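## Task

Scene 1: take the red striped sock from the tray and clip it onto an unused peg of the sock dryer so that it hangs down. Dropping a sock and picking it up again is allowed. The other sock stays in the tray. At the end the dryer must still hang on its rail and every sock that was already clipped must still be clipped. The gripper must release and move away, because a result that stays in place only while the robot holds it does not count.

## Robot and tools

Robot: two 6-joint arms, left_arm and right_arm, each ending in a parallel two-finger gripper. Both share one scene frame. Its origin is on the table top midway between the arms, +x points out over the table, +z points up, and left_arm sits on the +y side. The bases are at left_arm (-0.003, +0.316, 0) and right_arm (-0.020, -0.372, 0) m. The names left and right do not match image sides. On each gripper the fingers point along its own +z and close along its own y. The reported end_effector_position is the point between the pads, about 1 cm behind the tips.

execute_actions(actions): actions is a list of up to 15 actions. Each action is a table of up to 15 rows, and each row lasts one control step (1/30 s). A shorter table repeats its last row until 15 steps have run, so every action takes 0.5 s. Every row is a single list of 14 numbers, each in [-1, 1], covering both arms even when only one moves. The order is left_arm dx, dy, dz, rx, ry, rz, opening, then right_arm dx, dy, dz, rx, ry, rz, opening.
- dx, dy, dz and rx, ry, rz are an offset, in the gripper's own axes, from the pose that gripper had at the start of the action. For the first action of a call, that start is the pose the last result reported. Each row is measured from that same start, not added to the row before it. Scale: 1.0 = 0.6 m or 180 degrees. rx, ry, rz together form one rotation vector.
- opening is an absolute setting, not an offset: +1 is fully open (0.093 m), -1 is closed.
An empty list only returns the current state and images.

Motion limits: at each step the commanded pose is clipped to within 70 mm and 16 degrees of the measured pose, so a long move needs several actions. After an action the arm continues at most to its last clipped pose, so the rest of the move must be sent again. When position and orientation cannot both be met, position wins. Joint friction can leave the gripper up to about 31 mm short of the command, and commands smaller than that may not move it at all. Elbows stop just short of straight. Joint ranges (rad): waist -2.618 to 3.054, shoulder 0 to 3.142, elbow 0 to 3.142, wrist pitch and yaw -1.571 to 1.571, wrist roll -2.094 to 2.094.

Results: the state line gives each arm's gripper position (m) and quat_wxyz in the scene frame. Positions may be off, more so at long reach. Step readings list positions at some steps, and HELD with an arm label means part of that arm's row was held back. A Hand target line shows where the controller is currently driving that gripper. A pose unreachable line means the clearance check altered or blocked the named arm's command. grip_measured is the gripper motor position on the +1 open to -1 closed scale. The pads meet near -0.94, and each mm of object width adds about 0.0208. Each gripper reads with its own fixed error of up to about ±0.02. Once the pads touch something, the reading keeps moving toward the command, so it barely reveals contact. Sending a number further below the object's width reading squeezes harder, up to about 50-62 N per pad, and parts thinner than about 5 mm get less force. To keep a grip, keep sending the same closing number. The last entry in each Joint positions list is the finger opening in metres, which is only the true gap when nothing blocks the fingers. MOTOR HOT warns at 75 °C. At 90 °C that arm stops for 10 s, and at 100 °C it drops its load and falls. Both are reported as OVER-TEMPERATURE FAULT. Holding loads, even while thinking, heats the motors, and heat partly carries into the next scene.

zoom_image(camera, region): returns a closer view of [x0, y0, x1, y1] in pixels of that camera's latest image, with the origin at top-left and a region of at most 504x504. Cameras, each 504x504: cam_head_left, cam_head_right, cam_high, cam_low, cam_left_wrist, cam_right_wrist. For a wrist camera, +x is image right, +y is image down, +z is forward.

read_manual(section): returns only licence texts and moves nothing.

finished_scene(scene): takes 1 or 2. It ends that scene once the last command has been held, reports success, and starts the next scene. It cannot be undone. Replying without a tool call ends all remaining scenes.

Avoid these: knocking rigid objects off the table (failure), letting the arms collide or press hard on each other (can end the scene), and drops, slips, slams or very hard pushes. Do not pull the dryer off its rail or unclip socks already hanging on it. Occasional tugs on held parts or pushes on loose objects may happen. The simulation keeps running while you think, with the robot holding its last command. Typical order: look and zoom, approach, grasp the sock, carry it to a free peg, open the peg and clip the sock, release, retract, check, then call finished_scene.

Each tool is called in YAML: its name, and indented under it one key for each argument.

## Session

I'll start by looking at the scene.

execute_actions:
  actions: []

Scene clock: 0.00 s.
left_arm: end_effector_position=(+0.0051, +0.2036, +0.1221) grip_measured=+0.996 end_effector_quat_wxyz=(+0.093, +0.672, +0.733, +0.051) | right_arm: end_effector_position=(+0.2352, -0.4096, +0.2068) grip_measured=+0.981 end_effector_quat_wxyz=(+0.647, +0.020, +0.723, +0.242)
Joint positions: left_arm=[-1.745  0.911  0.824 -1.487 -0.214 -0.338  0.093] | right_arm=[-0.914  0.676  0.208  0.371 -1.094  0.298  0.092]
Joint velocities: left_arm=[ 0.002 -0.012 -0.012  0.007 -0.051 -0.022 -0.001] | right_arm=[-0.022 -0.002  0.007 -0.051 -0.007 -0.051 -0.001]
Hand target (left_arm): +0.005, +0.204, +0.122; +0.093, +0.672, +0.733, +0.051
Hand target (right_arm): +0.235, -0.410, +0.207; +0.647, +0.020, +0.723, +0.242

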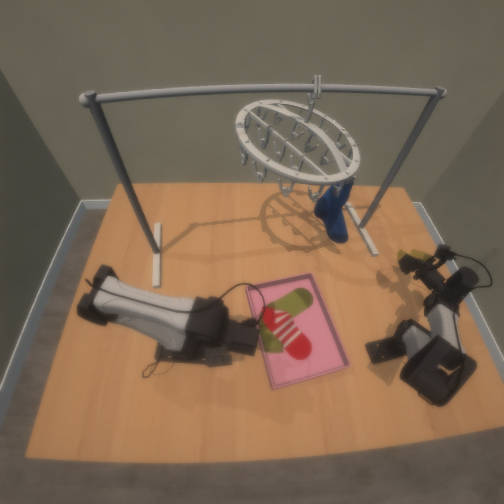

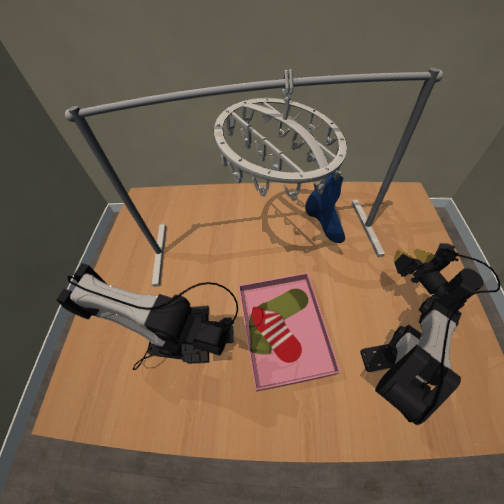

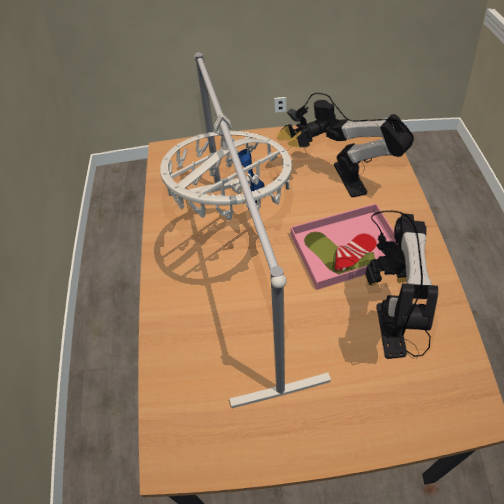

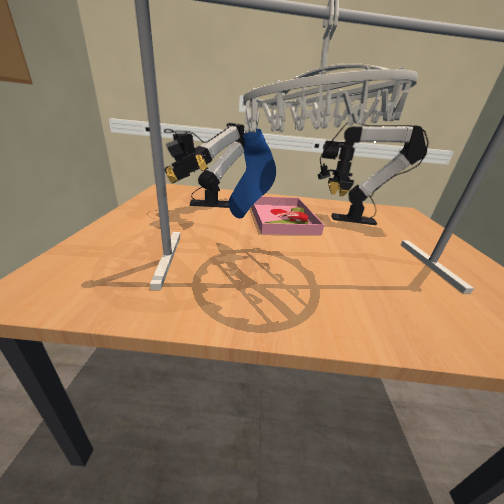

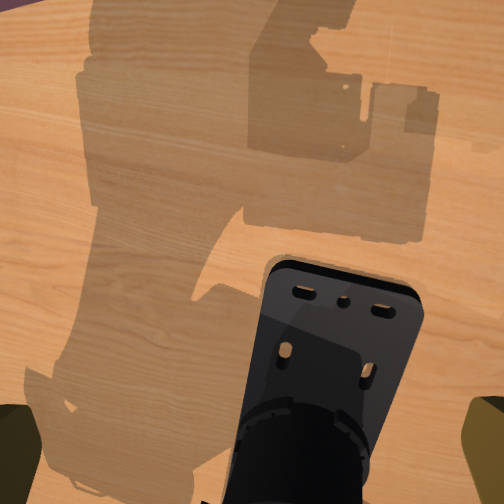

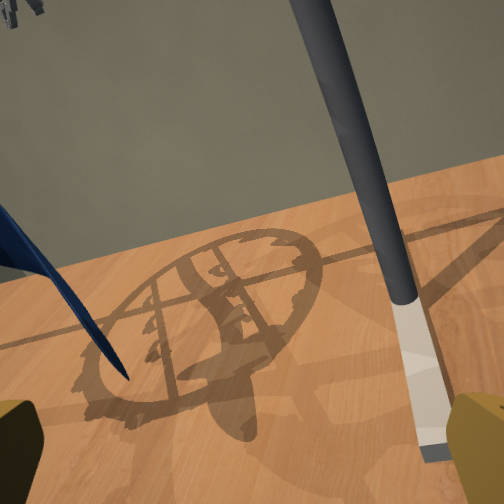

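zoom_image:
  camera: "cam_head_left"
  region: [220, 70, 380, 250]

zoom_image:
  camera: "cam_low"
  region: [220, 40, 430, 230]

zoom_image:
  camera: "cam_high"
  region: [150, 110, 310, 240]

zoom_image:
  camera: "cam_head_left"
  region: [230, 260, 370, 400]

Region (220, 70, 380, 250) of cam_head_left's 504x504 image, scaled by 2.800, with more detail than that image has.

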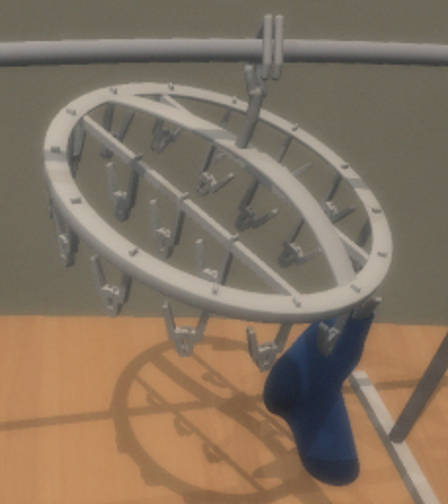

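Region (220, 40, 430, 230) of cam_low's 504x504 image, scaled by 2.400, with more detail than that image has; it fills the top 456 rows of this view, and the rest is white.

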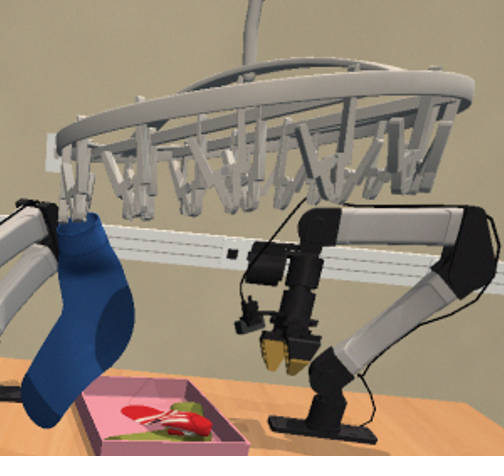

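Region (150, 110, 310, 240) of cam_high's 504x504 image, scaled by 3.150, with more detail than that image has; it fills the top 410 rows of this view, and the rest is white.

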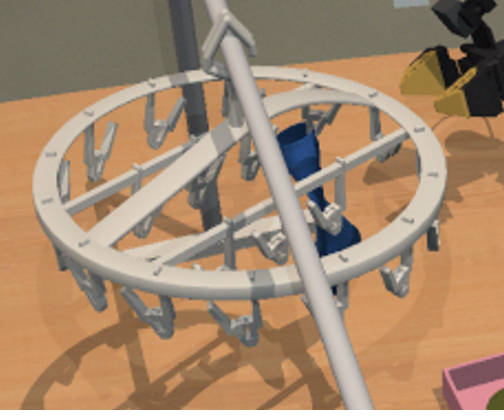

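Region (230, 260, 370, 400) of cam_head_left's 504x504 image, scaled by 3.600, with more detail than that image has.

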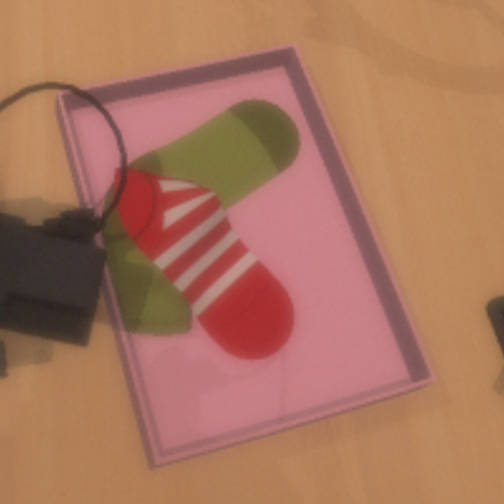

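zoom_image:
  camera: "cam_head_left"
  region: [260, 160, 360, 220]

zoom_image:
  camera: "cam_head_right"
  region: [210, 130, 360, 220]

zoom_image:
  camera: "cam_low"
  region: [230, 70, 330, 150]

zoom_image:
  camera: "cam_low"
  region: [320, 60, 430, 140]

Region (260, 160, 360, 220) of cam_head_left's 504x504 image, scaled by 5.040, with more detail than that image has; it fills the top 302 rows of this view, and the rest is white.

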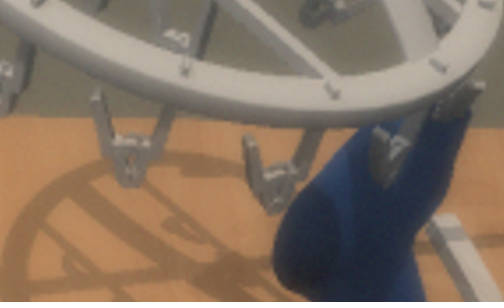

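Region (210, 130, 360, 220) of cam_head_right's 504x504 image, scaled by 3.360, with more detail than that image has; it fills the top 302 rows of this view, and the rest is white.

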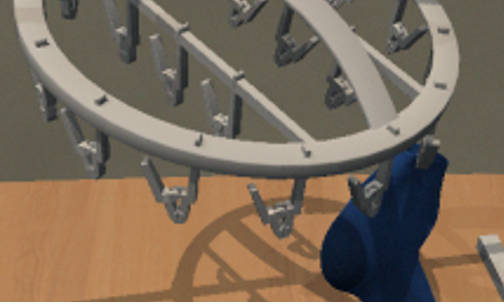

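Region (230, 70, 330, 150) of cam_low's 504x504 image, scaled by 5.040, with more detail than that image has; it fills the top 403 rows of this view, and the rest is white.

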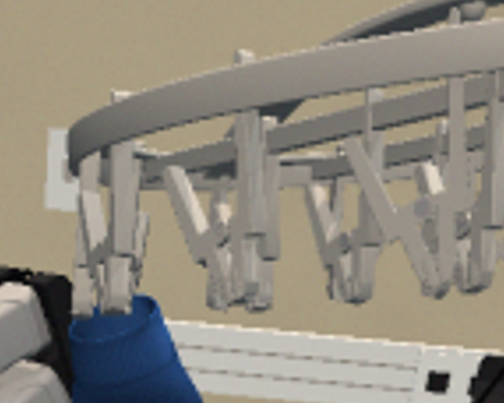

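Region (320, 60, 430, 140) of cam_low's 504x504 image, scaled by 4.582, with more detail than that image has; it fills the top 367 rows of this view, and the rest is white.

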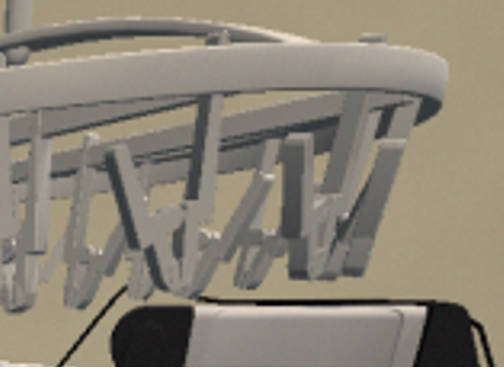

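execute_actions:
  actions:
    - [[-0.03,0.01,-0.004,0.007,0.002,0.003,1,-0.008,0.031,0.005,-0.006,0,-0.012,1],[-0.06,0.02,-0.008,0.013,0.004,0.006,1,-0.016,0.063,0.011,-0.012,-0.001,-0.025,1],[-0.09,0.03,-0.013,0.02,0.006,0.008,1,-0.024,0.094,0.016,-0.017,-0.001,-0.037,1],[-0.115,0.039,-0.017,0.026,0.008,0.011,1,-0.032,0.125,0.021,-0.023,-0.001,-0.049,1],[-0.143,0.048,-0.021,0.033,0.01,0.014,1,-0.04,0.156,0.027,-0.029,-0.002,-0.062,1],[-0.172,0.058,-0.025,0.039,0.011,0.017,1,-0.048,0.188,0.032,-0.035,-0.002,-0.074,1],[-0.2,0.068,-0.03,0.046,0.013,0.019,1,-0.056,0.219,0.037,-0.041,-0.003,-0.087,1],[-0.229,0.077,-0.034,0.052,0.015,0.022,1,-0.064,0.25,0.043,-0.046,-0.003,-0.099,1],[-0.257,0.087,-0.038,0.059,0.017,0.025,1,-0.072,0.282,0.048,-0.052,-0.003,-0.111,1],[-0.286,0.097,-0.042,0.065,0.019,0.0275,1,-0.0795,0.313,0.0535,-0.058,-0.004,-0.124,1]]

Scene clock: 120.50 s.
left_arm: end_effector_position=(+0.0760, +0.0375, +0.1656) grip_measured=+0.996 end_effector_quat_wxyz=(+0.038, +0.681, +0.731, +0.011) | right_arm: end_effector_position=(+0.1921, -0.2419, +0.3327) grip_measured=+0.981 end_effector_quat_wxyz=(+0.692, -0.255, +0.612, +0.286)
Joint positions: left_arm=[-1.253  1.595  1.474 -1.399 -0.06   0.172  0.093] | right_arm=[-0.026  0.439  0.502  0.091 -0.657  0.092  0.092]
Joint velocities: left_arm=[ 0.042  0.608  0.481 -0.022  0.242  0.403 -0.   ] | right_arm=[ 0.999  0.193  0.266 -0.667  1.414 -0.491  0.   ]
Hand target (left_arm): +0.069, +0.037, +0.171; +0.009, +0.705, +0.709, -0.002
Hand target (right_arm): +0.212, -0.255, +0.318; +0.686, -0.217, +0.659, +0.219
Off the commanded pose (left_arm): 0.008 m, 6 deg.
Off the commanded pose (right_arm): 0.031 m, 17 deg; orientation clipped at the last step of the last action.
Step readings (end_effector_position):
0: left_arm (+0.0051, +0.2036, +0.1221) | right_arm (+0.2352, -0.4096, +0.2068)
1: left_arm (+0.0064, +0.2032, +0.1220) | right_arm (+0.2352, -0.4080, +0.2074)
2: left_arm (+0.0108, +0.2016, +0.1226) | right_arm (+0.2345, -0.4012, +0.2100)
4: left_arm (+0.0221, +0.1885, +0.1290) | right_arm (+0.2293, -0.3741, +0.2244)
8: left_arm (+0.0456, +0.1340, +0.1486) | right_arm (+0.2066, -0.3081, +0.2771)
15: end_effector_position above

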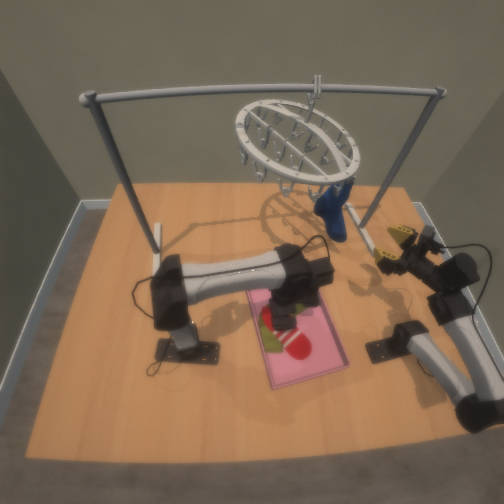

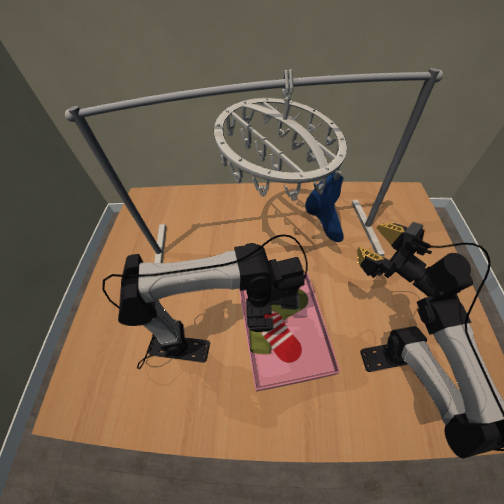

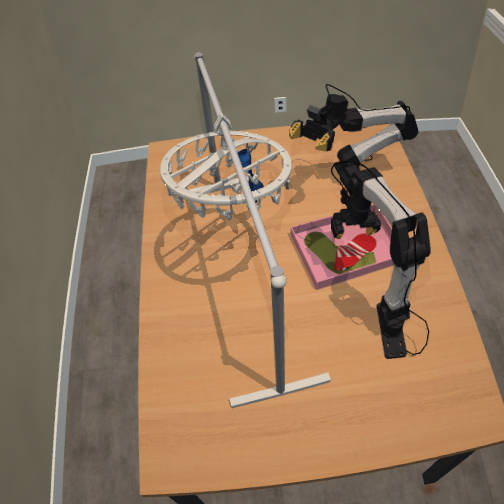

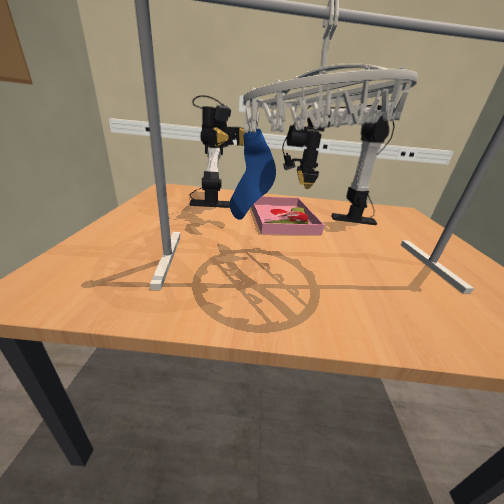

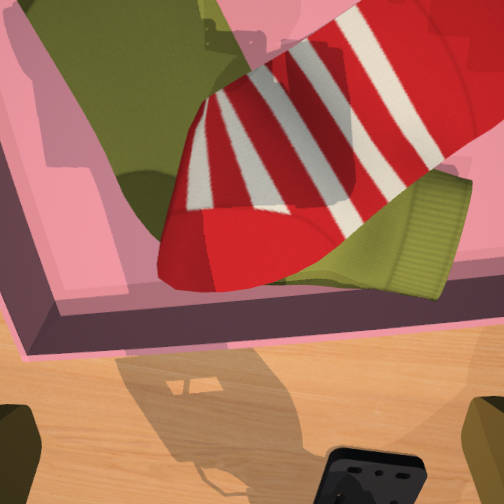

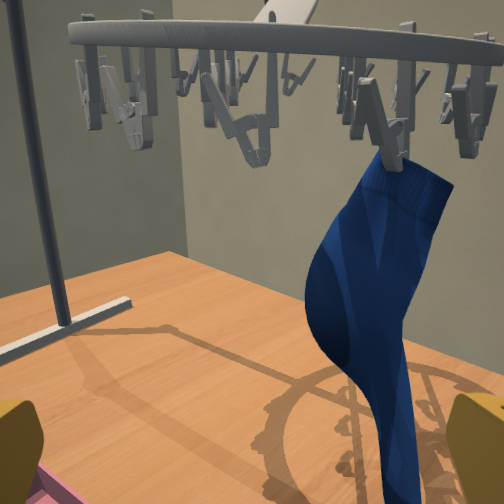

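execute_actions:
  actions: []

Scene clock: 121.80 s.
left_arm: end_effector_position=(+0.0667, +0.0415, +0.1628) grip_measured=+0.996 end_effector_quat_wxyz=(+0.003, +0.706, +0.708, +0.005) | right_arm: end_effector_position=(+0.2108, -0.2565, +0.3146) grip_measured=+0.981 end_effector_quat_wxyz=(+0.688, -0.215, +0.657, +0.221)
Joint positions: left_arm=[-1.253  1.618  1.489 -1.443 -0.012  0.239  0.093] | right_arm=[ 0.026  0.445  0.511 -0.016 -0.452  0.016  0.092]
Joint velocities: left_arm=[-0.007 -0.007  0.017 -0.007  0.051 -0.022  0.001] | right_arm=[-0.012  0.002  0.007 -0.007  0.022  0.051  0.   ]
Hand target (left_arm): +0.069, +0.037, +0.171; +0.009, +0.706, +0.709, -0.002
Hand target (right_arm): +0.212, -0.255, +0.318; +0.686, -0.217, +0.659, +0.219
Off the commanded pose (left_arm): 0.008 m, 1 deg.
Off the commanded pose (right_arm): 0.012 m, 7 deg; orientation clipped at the last step of the last action.

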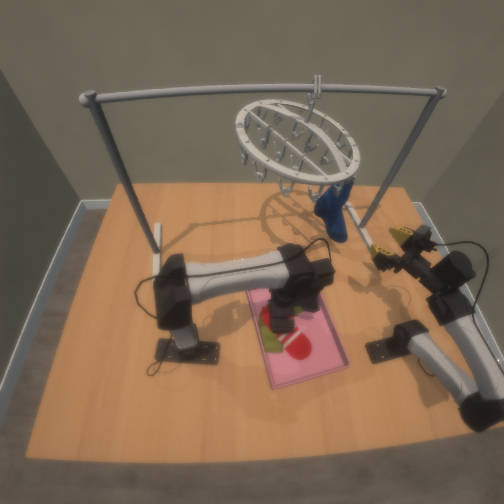

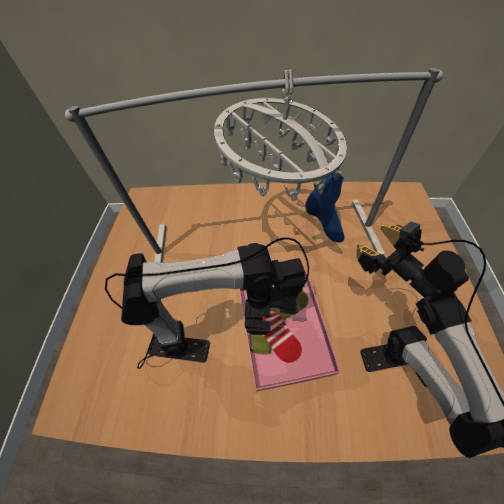

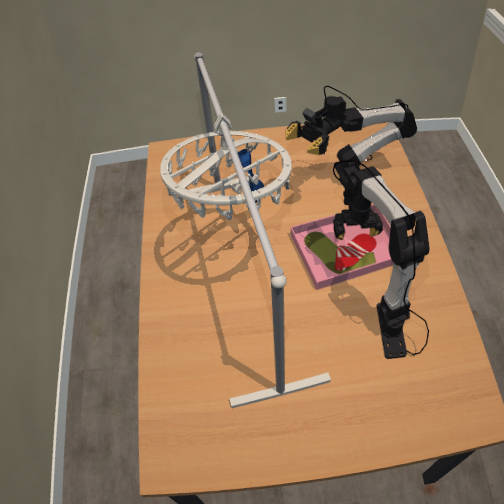

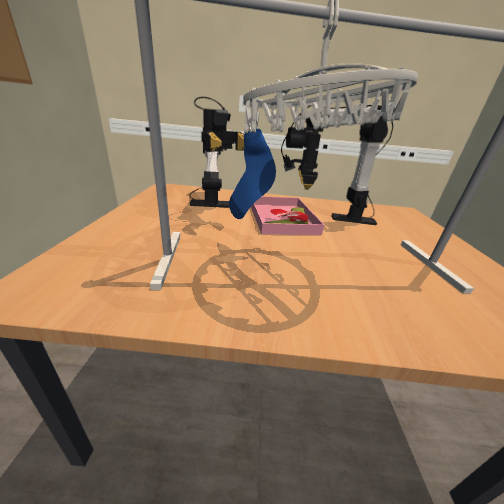

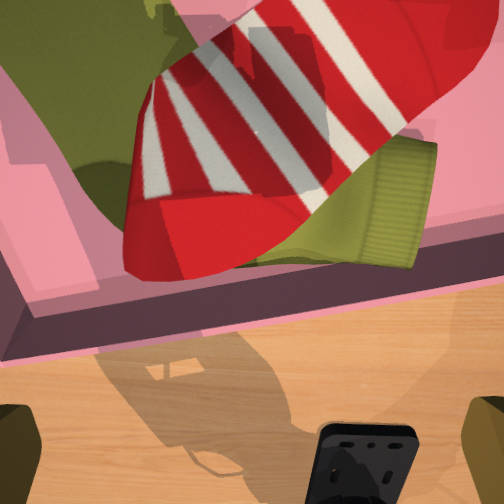

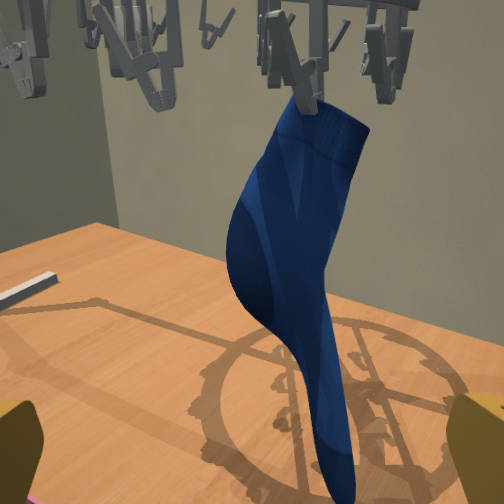

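zoom_image:
  camera: "cam_right_wrist"
  region: [60, 0, 240, 130]

zoom_image:
  camera: "cam_right_wrist"
  region: [240, 0, 430, 180]

Region (60, 0, 240, 130) of cam_right_wrist's 504x504 image, scaled by 2.800, with more detail than that image has.

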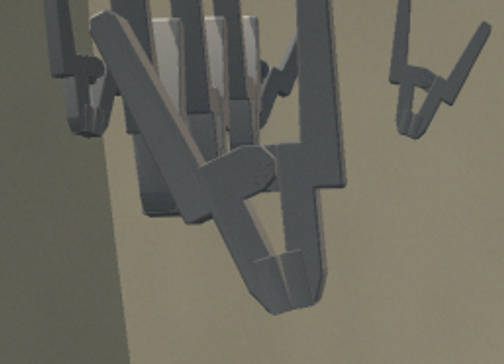

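Region (240, 0, 430, 180) of cam_right_wrist's 504x504 image, scaled by 2.653, with more detail than that image has; it fills the top 477 rows of this view, and the rest is white.

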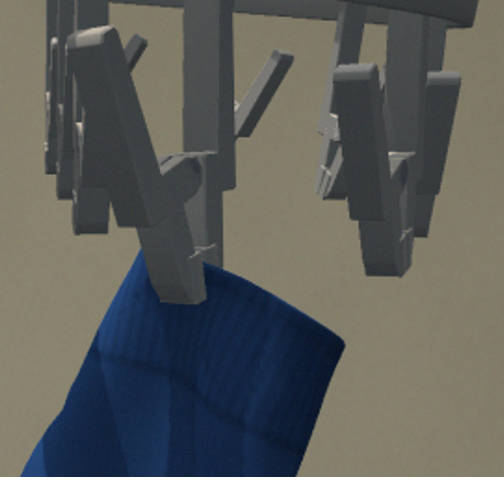

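execute_actions:
  actions:
    - [[-0.01,-0.008,0.003,0,0,0.018,1,-0.005,-0.007,0,0,0,0,1],[-0.022,-0.018,0.007,0,0,0.04,1,-0.01,-0.015,0,0,0,0,1],[-0.036,-0.03,0.012,0,0,0.065,1,-0.016,-0.024,0.001,0,0,0,1],[-0.052,-0.043,0.017,0,0,0.09,1,-0.023,-0.035,0.001,0,0,0,1],[-0.068,-0.057,0.023,0,0,0.115,1,-0.03,-0.046,0.002,0,0,0,1],[-0.085,-0.07,0.028,0,0,0.14,1,-0.038,-0.057,0.002,0,0,0,1],[-0.101,-0.084,0.033,0,0,0.165,1,-0.045,-0.068,0.002,0,0,0,1],[-0.117,-0.097,0.039,0,0,0.19,1,-0.052,-0.078,0.003,0,0,0,1],[-0.132,-0.11,0.044,0,0,0.215,1,-0.059,-0.088,0.003,0,0,0,1],[-0.145,-0.12,0.048,0,0,0.24,1,-0.065,-0.097,0.003,0,0,0,1],[-0.156,-0.13,0.052,0,0,0.26,1,-0.07,-0.105,0.004,0,0,0,1],[-0.166,-0.138,0.055,0,0,0.278,1,-0.074,-0.111,0.004,0,0,0,1]]

execute_actions:
  actions: []

Scene clock: 242.30 s.
left_arm: end_effector_position=(-0.0176, -0.0433, +0.1181) grip_measured=+0.996 end_effector_quat_wxyz=(-0.014, +0.913, +0.408, +0.015) | right_arm: end_effector_position=(+0.2544, -0.3177, +0.3476) grip_measured=+0.981 end_effector_quat_wxyz=(+0.689, -0.187, +0.673, +0.193)
Joint positions: left_arm=[-1.542  1.945  1.709 -1.374 -0.015  0.682  0.093] | right_arm=[-0.397  0.687  0.689  0.031 -0.792  0.025  0.092]
Joint velocities: left_arm=[-0.056  0.339  0.271  0.051  0.037  0.872 -0.001] | right_arm=[-0.105  0.198  0.1    0.125 -0.535  0.037 -0.001]
Hand target (left_arm): -0.017, -0.056, +0.126; +0.003, +0.937, +0.348, +0.008
Hand target (right_arm): +0.250, -0.309, +0.358; +0.688, -0.215, +0.659, +0.217
Off the commanded pose (left_arm): 0.018 m, 8 deg.
Off the commanded pose (right_arm): 0.015 m, 5 deg.
Step readings (end_effector_position):
0: left_arm (+0.0667, +0.0415, +0.1628) | right_arm (+0.2108, -0.2565, +0.3146)
1: left_arm (+0.0663, +0.0414, +0.1628) | right_arm (+0.2108, -0.2568, +0.3146)
2: left_arm (+0.0648, +0.0410, +0.1623) | right_arm (+0.2116, -0.2588, +0.3143)
4: left_arm (+0.0556, +0.0371, +0.1590) | right_arm (+0.2175, -0.2680, +0.3146)
8: left_arm (+0.0229, +0.0105, +0.1446) | right_arm (+0.2355, -0.2945, +0.3250)
15: end_effector_position above

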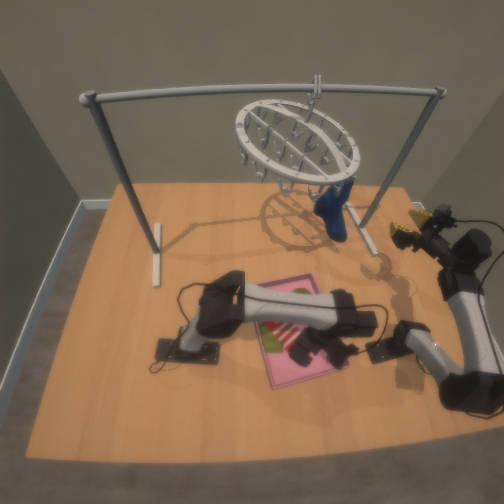

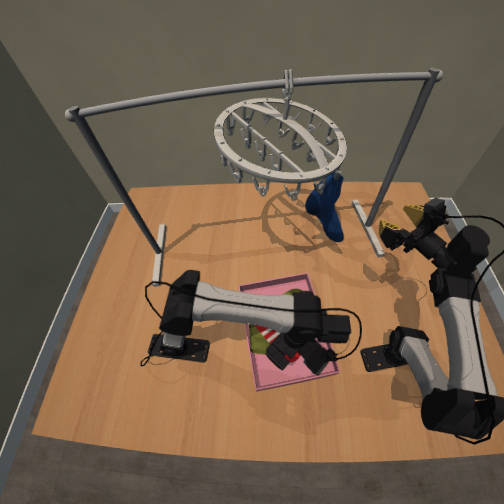

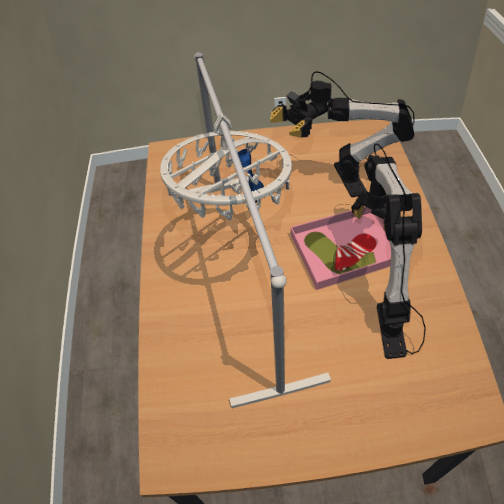

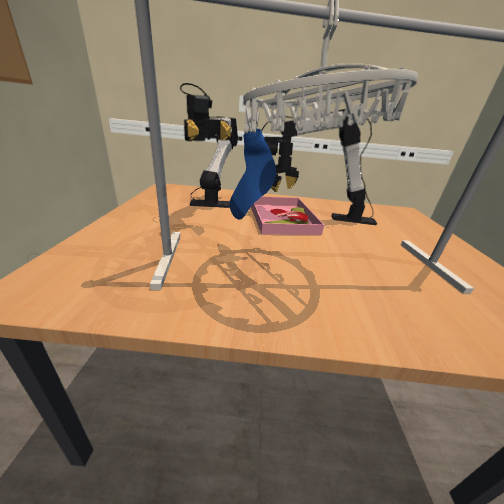

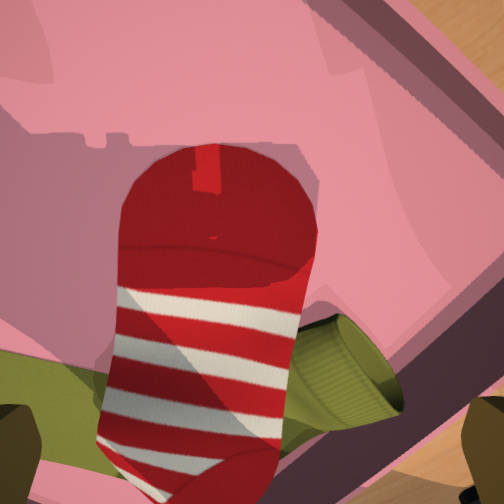

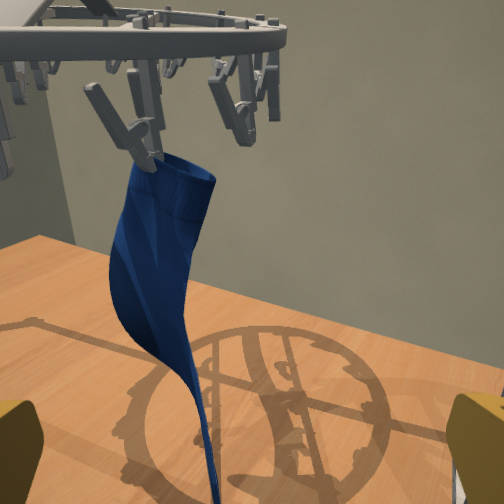

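Scene clock: 242.30 s.
left_arm: end_effector_position=(-0.0176, -0.0433, +0.1181) grip_measured=+0.996 end_effector_quat_wxyz=(-0.014, +0.913, +0.408, +0.015) | right_arm: end_effector_position=(+0.2544, -0.3177, +0.3476) grip_measured=+0.981 end_effector_quat_wxyz=(+0.689, -0.187, +0.673, +0.193)
Joint positions: left_arm=[-1.542  1.945  1.709 -1.374 -0.015  0.682  0.093] | right_arm=[-0.397  0.687  0.689  0.031 -0.792  0.025  0.092]
Joint velocities: left_arm=[-0.056  0.339  0.271  0.051  0.037  0.872 -0.001] | right_arm=[-0.105  0.198  0.1    0.125 -0.535  0.037 -0.001]
Hand target (left_arm): -0.017, -0.056, +0.126; +0.003, +0.937, +0.348, +0.008
Hand target (right_arm): +0.250, -0.309, +0.358; +0.688, -0.215, +0.659, +0.217
Off the commanded pose (left_arm): 0.018 m, 8 deg.
Off the commanded pose (right_arm): 0.015 m, 5 deg.

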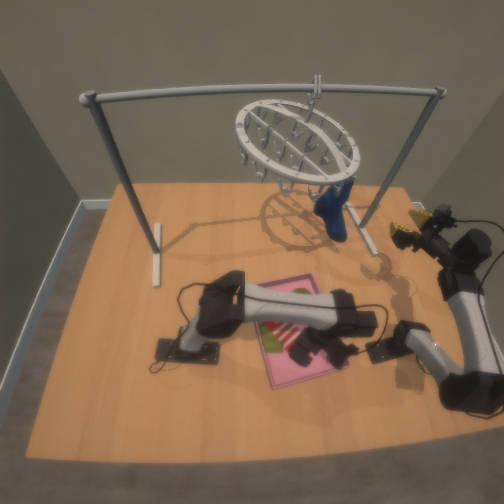

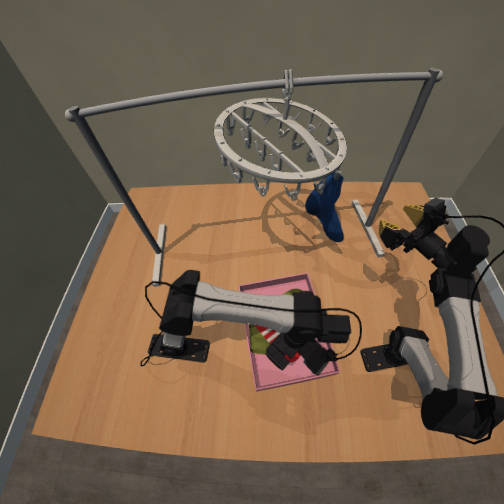

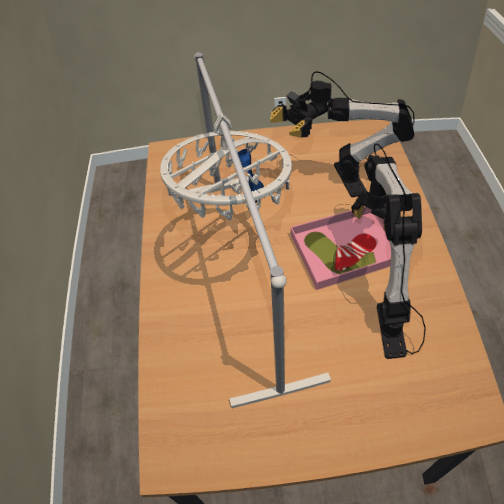

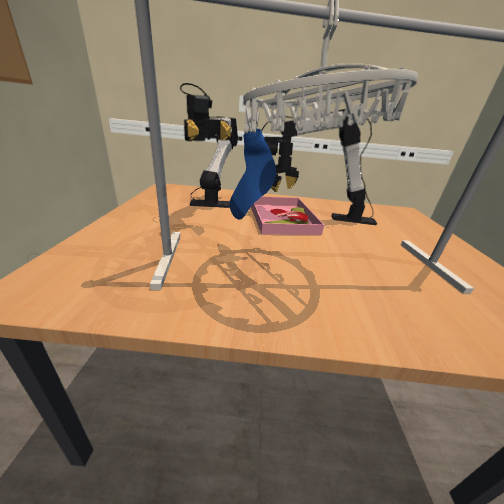

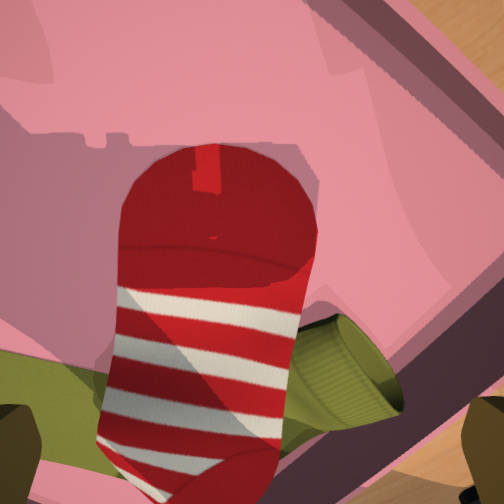

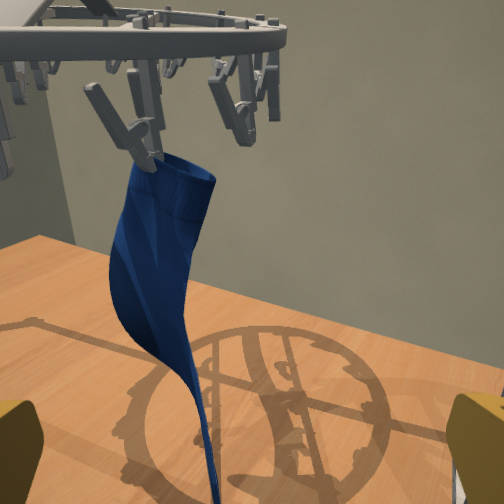

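execute_actions:
  actions: []

Scene clock: 243.27 s.
left_arm: end_effector_position=(-0.0180, -0.0484, +0.1193) grip_measured=+0.996 end_effector_quat_wxyz=(-0.010, +0.937, +0.348, +0.013) | right_arm: end_effector_position=(+0.2486, -0.3077, +0.3488) grip_measured=+0.981 end_effector_quat_wxyz=(+0.682, -0.213, +0.665, +0.218)
Joint positions: left_arm=[-1.542  1.956  1.73  -1.372 -0.015  0.81   0.093] | right_arm=[-0.4    0.693  0.691  0.042 -0.872  0.029  0.092]
Joint velocities: left_arm=[-0.017  0.002 -0.012  0.037 -0.022  0.081 -0.001] | right_arm=[-0.007  0.002 -0.022  0.007 -0.066 -0.051  0.   ]
Hand target (left_arm): -0.017, -0.056, +0.126; +0.003, +0.938, +0.348, +0.008
Hand target (right_arm): +0.250, -0.309, +0.358; +0.688, -0.215, +0.659, +0.216
Off the commanded pose (left_arm): 0.014 m, 2 deg.
Off the commanded pose (right_arm): 0.011 m, 1 deg.

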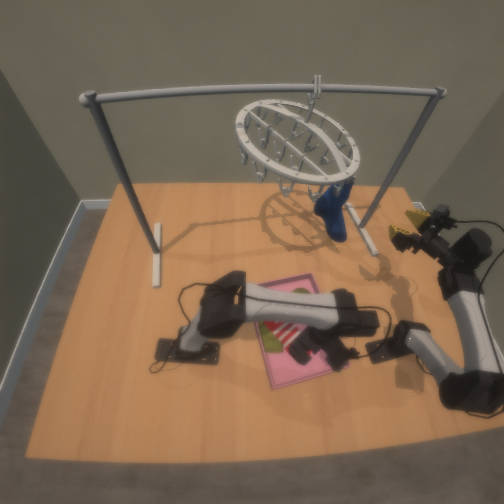

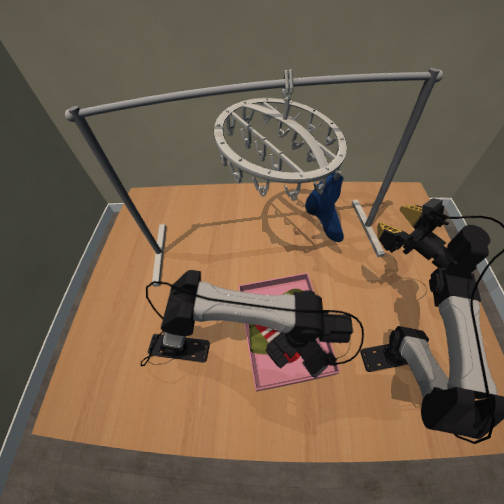

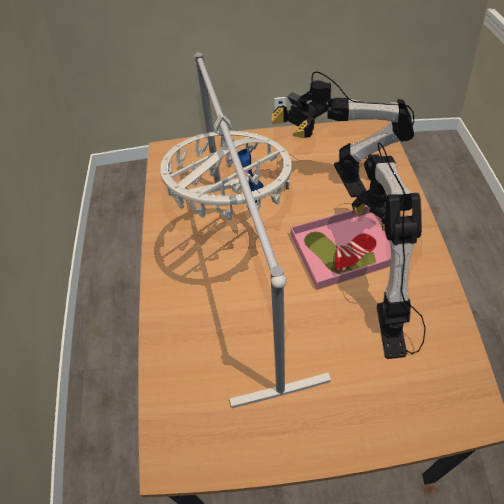

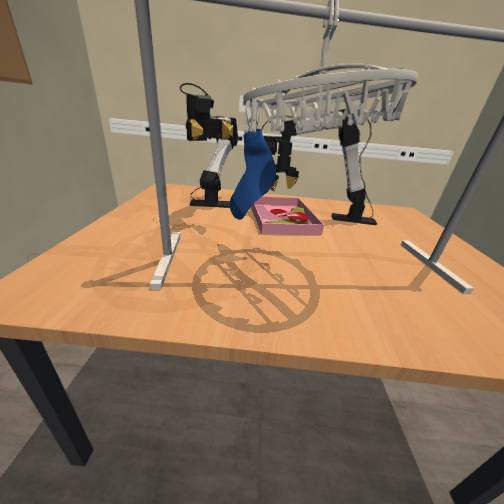

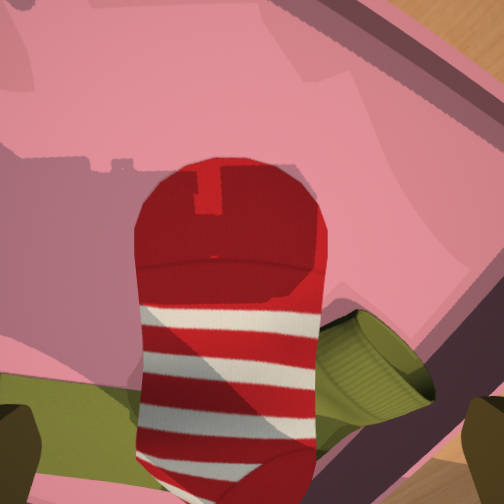

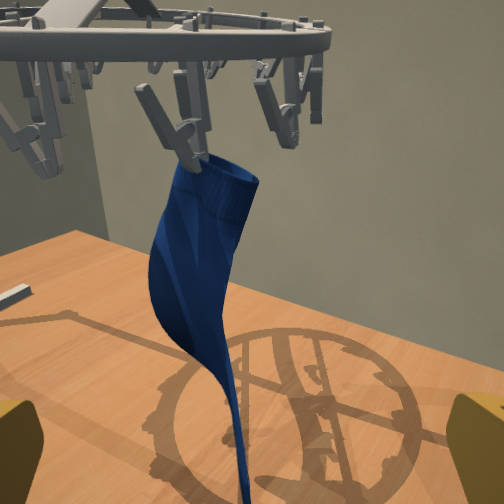

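zoom_image:
  camera: "cam_right_wrist"
  region: [0, 0, 340, 200]

Region (0, 0, 340, 200) of cam_right_wrist's 504x504 image, scaled by 1.482, with more detail than that image has; it fills the top 296 rows of this view, and the rest is white.

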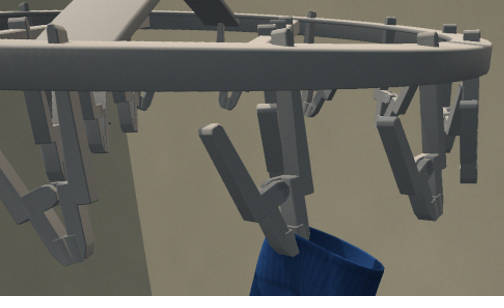

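execute_actions:
  actions:
    - [[0,0.001,0.008,0,-0.01,0,0.9,0,0,0,0,0,0,1],[0,0.003,0.018,0,-0.022,0,0.8,0,0,0,0,0,0,1],[0.001,0.004,0.03,0,-0.036,0,0.7,0,0,0,0,0,0,1],[0.001,0.006,0.042,0,-0.05,0,0.6,0,0,0,0,0,0,1],[0.001,0.007,0.054,0,-0.064,0,0.5,0,0,0,0,0,0,1],[0.001,0.009,0.066,0,-0.078,0,0.4,0,0,0,0,0,0,1],[0.001,0.01,0.078,0,-0.092,0,0.3,0,0,0,0,0,0,1],[0.002,0.012,0.089,0,-0.106,0,0.2,0,0,0,0,0,0,1],[0.002,0.013,0.099,0,-0.118,0,0.1,0,0,0,0,0,0,1],[0.002,0.014,0.108,0,-0.129,0,0,0,0,0,0,0,0,1],[0.002,0.015,0.117,0,-0.139,0,-0.1,0,0,0,0,0,0,1]]

Scene clock: 303.53 s.
left_arm: end_effector_position=(-0.0004, -0.0262, +0.0419) grip_measured=-0.098 end_effector_quat_wxyz=(-0.003, +0.922, +0.364, -0.134) | right_arm: end_effector_position=(+0.2486, -0.3077, +0.3488) grip_measured=+0.981 end_effector_quat_wxyz=(+0.682, -0.213, +0.665, +0.218)
Joint positions: left_arm=[-1.359  1.838  1.233 -0.907  0.263  0.946  0.04 ] | right_arm=[-0.4    0.693  0.691  0.042 -0.872  0.029  0.092]
Joint velocities: left_arm=[ 0.061 -0.125 -0.359  0.725  0.418  0.198  0.   ] | right_arm=[-0.007  0.007 -0.002  0.037 -0.022  0.037  0.   ]
Hand target (left_arm): -0.008, -0.050, +0.054; +0.058, +0.921, +0.338, -0.185
Hand target (right_arm): +0.249, -0.308, +0.349; +0.682, -0.213, +0.665, +0.218
Off the commanded pose (left_arm): 0.029 m, 11 deg.
Off the commanded pose (right_arm): 0.000 m, 0 deg.
Step readings (end_effector_position):
0: left_arm (-0.0180, -0.0484, +0.1193) | right_arm (+0.2486, -0.3077, +0.3488)
1: left_arm (-0.0183, -0.0488, +0.1186) | right_arm (+0.2486, -0.3077, +0.3488)
2: left_arm (-0.0187, -0.0495, +0.1167) | right_arm (+0.2486, -0.3077, +0.3488)
4: left_arm (-0.0179, -0.0468, +0.1078) | right_arm (+0.2486, -0.3077, +0.3488)
8: left_arm (-0.0072, -0.0319, +0.0789) | right_arm (+0.2486, -0.3077, +0.3488)
15: end_effector_position above

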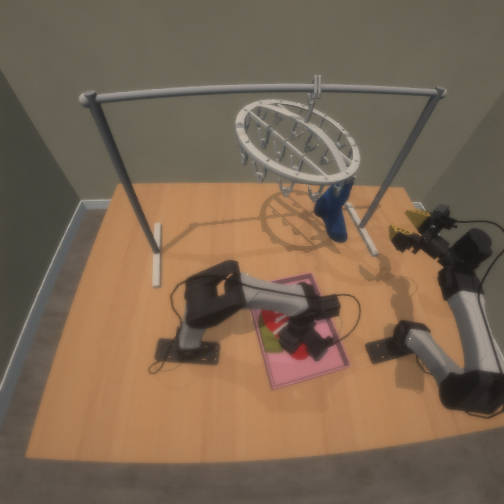

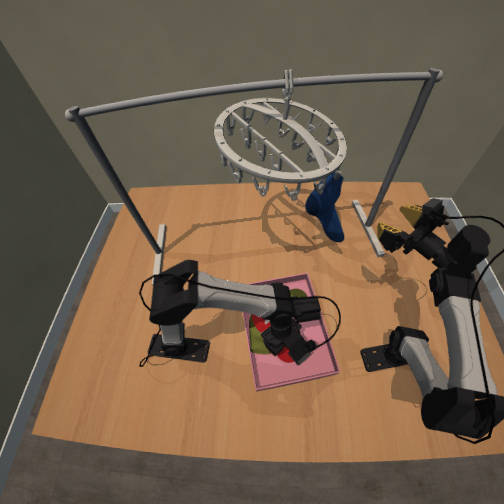

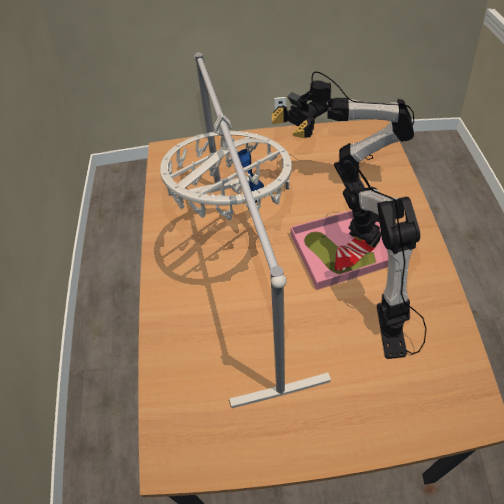

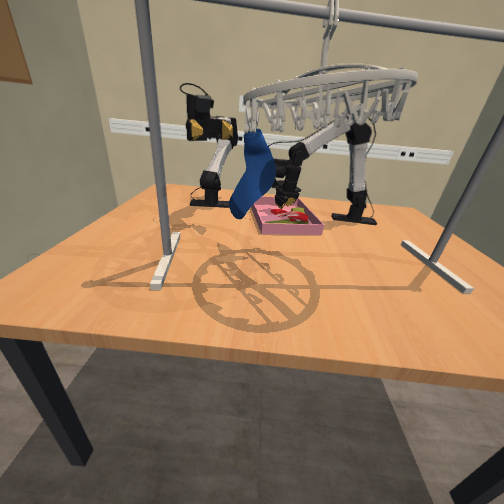

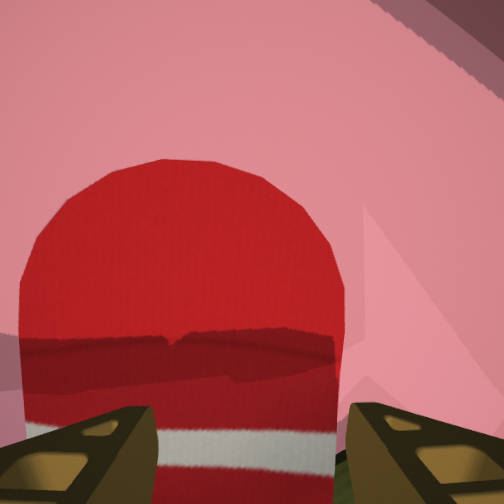

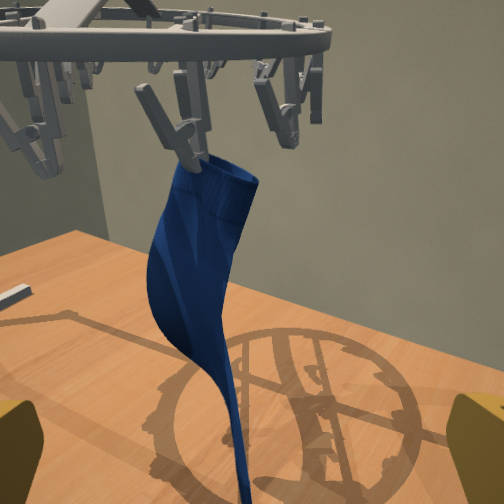

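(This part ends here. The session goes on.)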